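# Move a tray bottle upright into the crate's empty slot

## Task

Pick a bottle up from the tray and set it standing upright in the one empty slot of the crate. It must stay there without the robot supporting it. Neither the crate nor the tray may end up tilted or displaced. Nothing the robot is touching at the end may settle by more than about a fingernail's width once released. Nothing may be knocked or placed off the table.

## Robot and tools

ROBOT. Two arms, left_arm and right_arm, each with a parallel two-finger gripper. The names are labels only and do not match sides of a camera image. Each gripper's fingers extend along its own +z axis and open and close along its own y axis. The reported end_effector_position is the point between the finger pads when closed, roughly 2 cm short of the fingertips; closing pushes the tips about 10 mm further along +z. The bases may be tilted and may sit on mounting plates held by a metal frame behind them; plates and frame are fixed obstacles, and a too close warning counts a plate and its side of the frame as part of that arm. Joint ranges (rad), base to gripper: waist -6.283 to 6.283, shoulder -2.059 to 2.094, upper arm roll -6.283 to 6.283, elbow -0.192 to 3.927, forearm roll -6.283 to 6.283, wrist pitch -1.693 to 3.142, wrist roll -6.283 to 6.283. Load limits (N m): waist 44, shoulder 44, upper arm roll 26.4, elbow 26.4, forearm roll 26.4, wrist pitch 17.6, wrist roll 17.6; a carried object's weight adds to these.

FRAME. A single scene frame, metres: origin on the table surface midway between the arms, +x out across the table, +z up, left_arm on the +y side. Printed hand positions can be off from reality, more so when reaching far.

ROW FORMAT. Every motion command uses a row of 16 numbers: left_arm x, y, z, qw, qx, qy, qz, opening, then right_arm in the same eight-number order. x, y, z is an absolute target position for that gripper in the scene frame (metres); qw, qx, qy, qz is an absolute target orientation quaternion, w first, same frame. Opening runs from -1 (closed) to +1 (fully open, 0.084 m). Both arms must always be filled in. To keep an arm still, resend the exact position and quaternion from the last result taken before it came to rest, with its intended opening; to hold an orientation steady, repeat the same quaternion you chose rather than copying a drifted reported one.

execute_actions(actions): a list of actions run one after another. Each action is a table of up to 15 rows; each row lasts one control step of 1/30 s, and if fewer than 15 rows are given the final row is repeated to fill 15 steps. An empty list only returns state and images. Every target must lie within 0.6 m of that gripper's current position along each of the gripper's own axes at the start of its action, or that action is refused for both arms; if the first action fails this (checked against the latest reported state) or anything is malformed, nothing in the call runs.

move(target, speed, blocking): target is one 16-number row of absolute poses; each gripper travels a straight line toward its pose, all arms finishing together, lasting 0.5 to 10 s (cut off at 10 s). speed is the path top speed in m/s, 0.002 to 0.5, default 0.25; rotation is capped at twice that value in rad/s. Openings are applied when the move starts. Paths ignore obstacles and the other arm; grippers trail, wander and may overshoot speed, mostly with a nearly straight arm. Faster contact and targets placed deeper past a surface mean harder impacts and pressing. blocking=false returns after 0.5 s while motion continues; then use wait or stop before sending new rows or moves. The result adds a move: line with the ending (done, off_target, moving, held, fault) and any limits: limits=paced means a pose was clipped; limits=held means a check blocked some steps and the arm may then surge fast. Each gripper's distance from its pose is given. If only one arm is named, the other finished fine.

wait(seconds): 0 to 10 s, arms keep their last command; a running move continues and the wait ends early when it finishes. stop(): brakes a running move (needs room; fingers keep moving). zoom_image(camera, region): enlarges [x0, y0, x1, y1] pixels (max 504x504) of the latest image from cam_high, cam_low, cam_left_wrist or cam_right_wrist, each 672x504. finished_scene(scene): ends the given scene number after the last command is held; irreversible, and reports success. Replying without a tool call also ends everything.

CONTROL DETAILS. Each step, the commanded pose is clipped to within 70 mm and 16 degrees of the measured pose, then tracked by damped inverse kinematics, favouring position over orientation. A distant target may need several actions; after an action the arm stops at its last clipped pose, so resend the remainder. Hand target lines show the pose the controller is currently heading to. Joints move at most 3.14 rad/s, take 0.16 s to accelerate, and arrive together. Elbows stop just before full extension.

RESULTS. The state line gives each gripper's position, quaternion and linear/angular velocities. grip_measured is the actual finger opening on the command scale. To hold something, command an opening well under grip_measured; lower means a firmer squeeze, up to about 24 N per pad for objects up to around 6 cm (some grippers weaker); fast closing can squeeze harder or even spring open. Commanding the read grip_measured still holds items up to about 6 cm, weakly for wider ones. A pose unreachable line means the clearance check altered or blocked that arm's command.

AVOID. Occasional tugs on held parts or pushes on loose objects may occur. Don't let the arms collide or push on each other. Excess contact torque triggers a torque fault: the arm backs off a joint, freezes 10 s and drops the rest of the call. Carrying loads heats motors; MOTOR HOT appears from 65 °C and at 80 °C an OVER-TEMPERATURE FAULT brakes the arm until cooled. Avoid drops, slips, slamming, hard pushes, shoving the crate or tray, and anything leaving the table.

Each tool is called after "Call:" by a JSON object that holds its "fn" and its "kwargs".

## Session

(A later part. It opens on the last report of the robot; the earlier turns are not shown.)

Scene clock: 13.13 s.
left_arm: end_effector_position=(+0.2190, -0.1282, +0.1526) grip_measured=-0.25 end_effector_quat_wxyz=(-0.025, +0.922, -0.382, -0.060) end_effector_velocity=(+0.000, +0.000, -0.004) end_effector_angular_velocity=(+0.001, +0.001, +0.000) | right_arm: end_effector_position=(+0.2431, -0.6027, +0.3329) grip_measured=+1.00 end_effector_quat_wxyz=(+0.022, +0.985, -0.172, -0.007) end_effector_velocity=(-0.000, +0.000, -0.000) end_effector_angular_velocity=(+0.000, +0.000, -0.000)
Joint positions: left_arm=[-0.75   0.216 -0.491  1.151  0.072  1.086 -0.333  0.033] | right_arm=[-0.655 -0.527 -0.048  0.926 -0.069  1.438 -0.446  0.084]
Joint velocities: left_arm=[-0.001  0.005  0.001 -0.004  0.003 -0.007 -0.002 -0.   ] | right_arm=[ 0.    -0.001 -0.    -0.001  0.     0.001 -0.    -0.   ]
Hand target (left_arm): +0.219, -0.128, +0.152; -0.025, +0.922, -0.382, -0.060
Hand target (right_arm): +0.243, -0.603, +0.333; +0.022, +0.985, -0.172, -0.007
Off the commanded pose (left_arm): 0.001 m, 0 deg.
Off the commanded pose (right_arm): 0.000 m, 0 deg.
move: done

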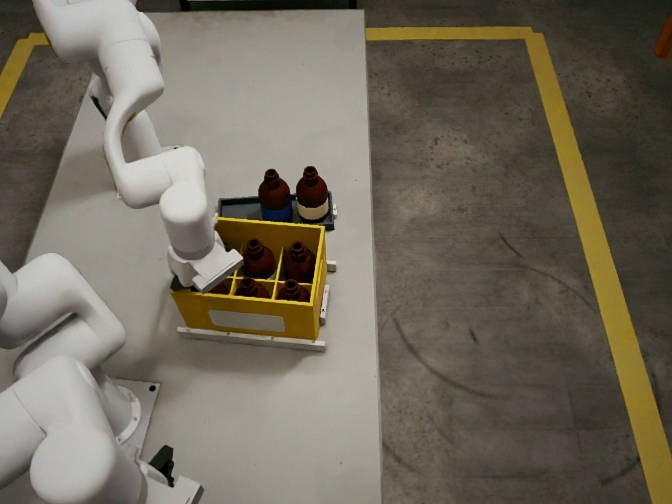

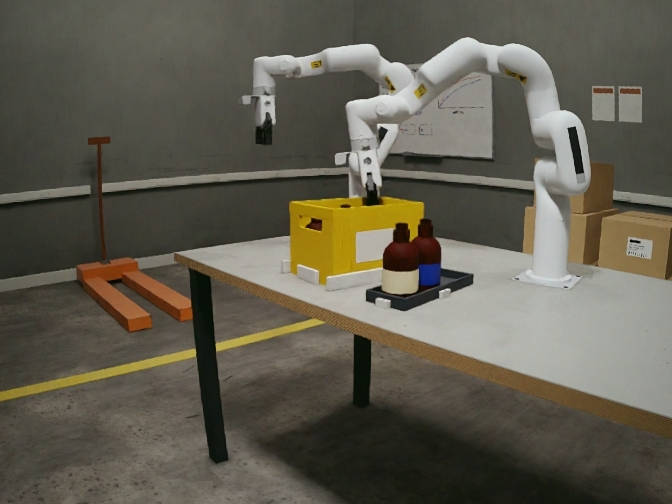

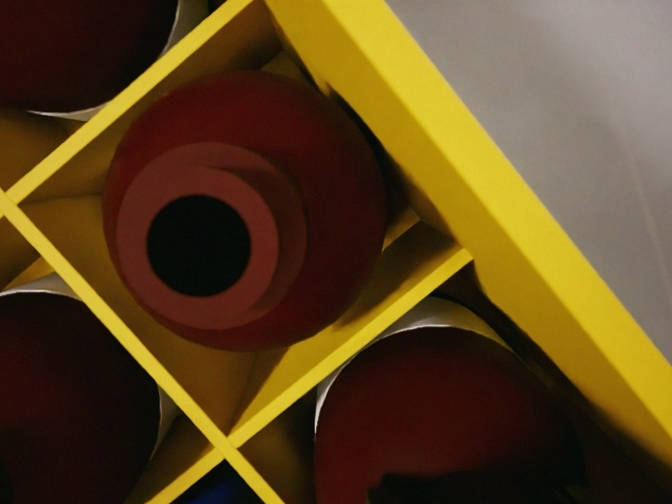

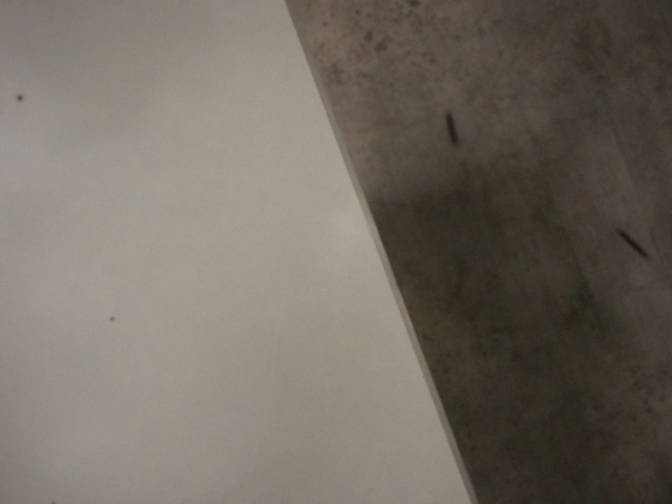

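Call:
{"fn": "move", "kwargs": {"target": [0.219,-0.128,0.151,-0.025,0.922,-0.382,-0.06,0,0.2431,-0.6027,0.3329,0.022,0.985,-0.172,-0.007,1]}}

Call:
{"fn": "move", "kwargs": {"target": [0.219,-0.128,0.26,-0.025,0.922,-0.382,-0.06,0,0.2431,-0.6027,0.3329,0.022,0.985,-0.172,-0.007,1]}}

Scene clock: 14.40 s.
left_arm: end_effector_position=(+0.2190, -0.1280, +0.1510) grip_measured=-0.01 end_effector_quat_wxyz=(-0.025, +0.922, -0.382, -0.060) end_effector_velocity=(-0.000, -0.000, -0.000) end_effector_angular_velocity=(+0.000, -0.000, -0.000) | right_arm: end_effector_position=(+0.2431, -0.6027, +0.3329) grip_measured=+1.00 end_effector_quat_wxyz=(+0.022, +0.985, -0.172, -0.007) end_effector_velocity=(+0.000, +0.000, +0.000) end_effector_angular_velocity=(-0.000, -0.000, +0.001)
Joint positions: left_arm=[-0.75   0.218 -0.491  1.149  0.073  1.083 -0.334  0.044] | right_arm=[-0.655 -0.527 -0.048  0.926 -0.069  1.438 -0.446  0.084]
Joint velocities: left_arm=[-0.     0.    -0.    -0.001  0.    -0.001 -0.001 -0.   ] | right_arm=[ 0.001  0.     0.     0.     0.    -0.     0.    -0.   ]
Hand target (left_arm): +0.219, -0.128, +0.151; -0.025, +0.922, -0.382, -0.060
Hand target (right_arm): +0.243, -0.603, +0.333; +0.022, +0.985, -0.172, -0.007
Off the commanded pose (left_arm): 0.000 m, 0 deg.
Off the commanded pose (right_arm): 0.000 m, 0 deg.
move: done

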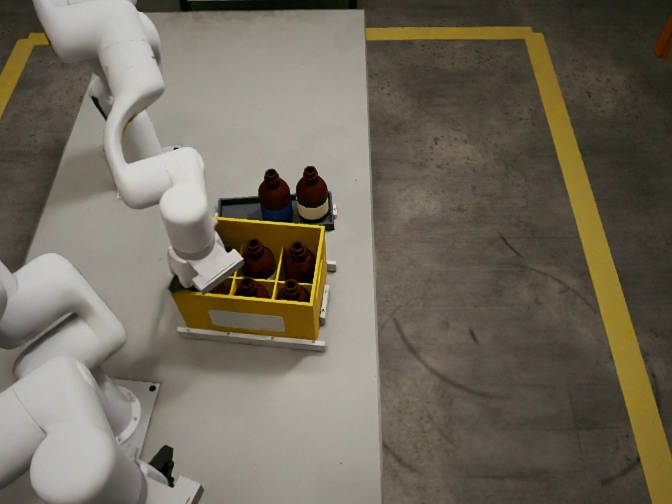

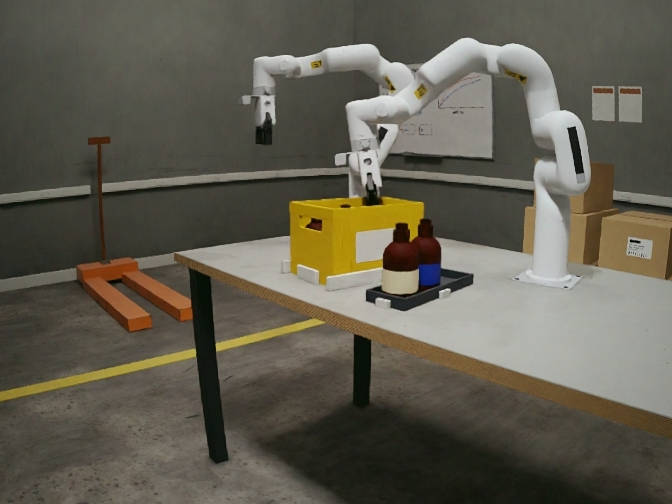

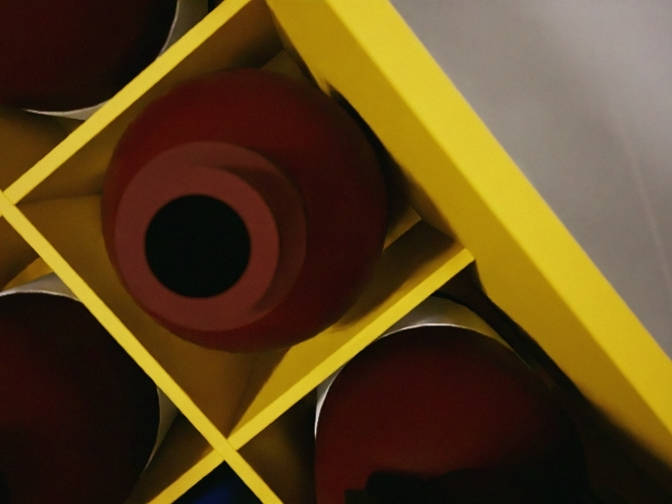

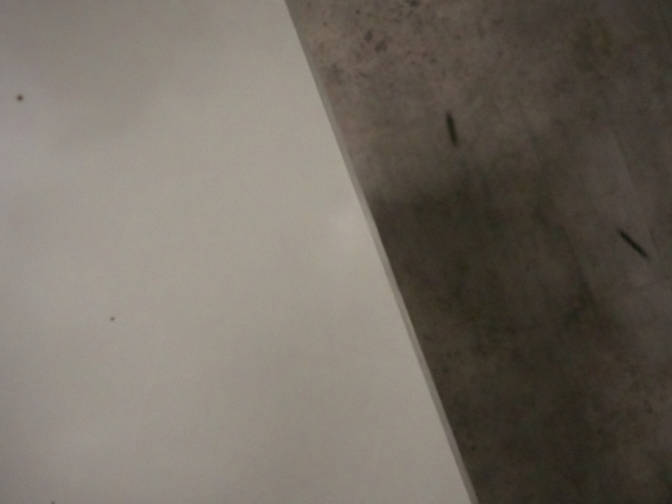

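Scene clock: 15.47 s.
left_arm: end_effector_position=(+0.2190, -0.1279, +0.2596) grip_measured=-0.01 end_effector_quat_wxyz=(-0.025, +0.922, -0.382, -0.060) end_effector_velocity=(+0.000, -0.001, +0.003) end_effector_angular_velocity=(-0.003, -0.003, -0.003) | right_arm: end_effector_position=(+0.2431, -0.6027, +0.3329) grip_measured=+1.00 end_effector_quat_wxyz=(+0.022, +0.985, -0.172, -0.007) end_effector_velocity=(-0.000, -0.000, -0.000) end_effector_angular_velocity=(+0.000, +0.000, -0.000)
Joint positions: left_arm=[-0.738  0.119 -0.5    1.355  0.019  1.376 -0.303  0.044] | right_arm=[-0.655 -0.527 -0.048  0.926 -0.069  1.438 -0.446  0.084]
Joint velocities: left_arm=[-0.    -0.002 -0.001  0.006  0.     0.004  0.002  0.   ] | right_arm=[ 0.    -0.    -0.001 -0.    -0.    -0.     0.     0.   ]
Hand target (left_arm): +0.219, -0.128, +0.260; -0.025, +0.922, -0.382, -0.060
Hand target (right_arm): +0.243, -0.603, +0.333; +0.022, +0.985, -0.172, -0.007
Off the commanded pose (left_arm): 0.000 m, 0 deg.
Off the commanded pose (right_arm): 0.000 m, 0 deg.
move: done

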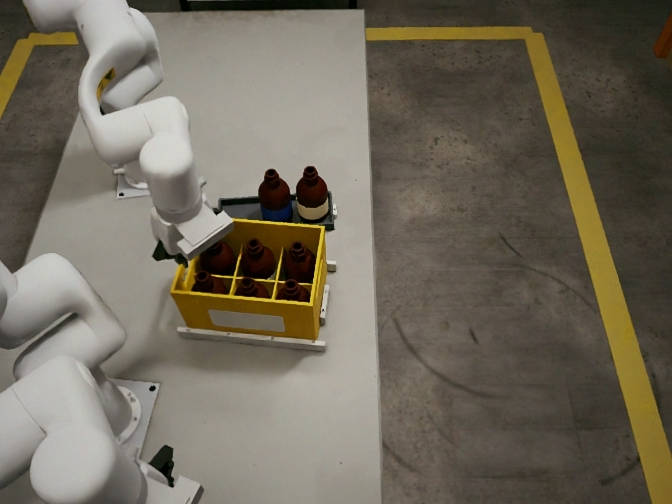

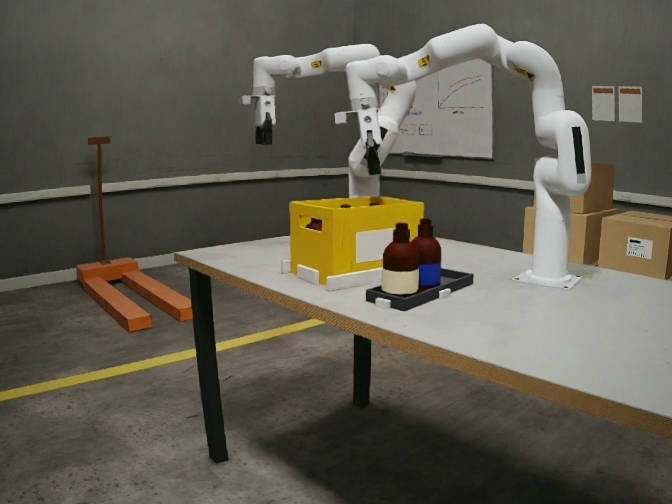

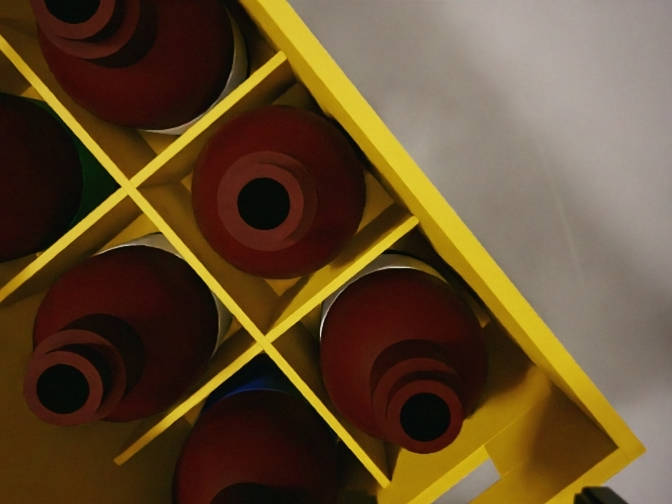

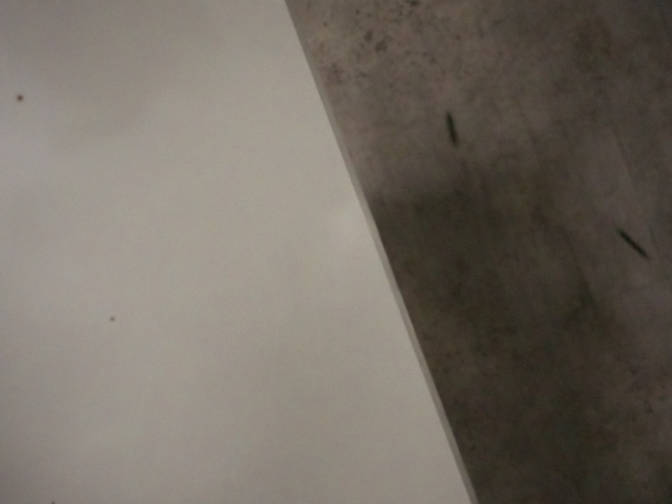

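Call:
{"fn": "finished_scene", "kwargs": {"scene": 2}}

The scene is finished: the task was done.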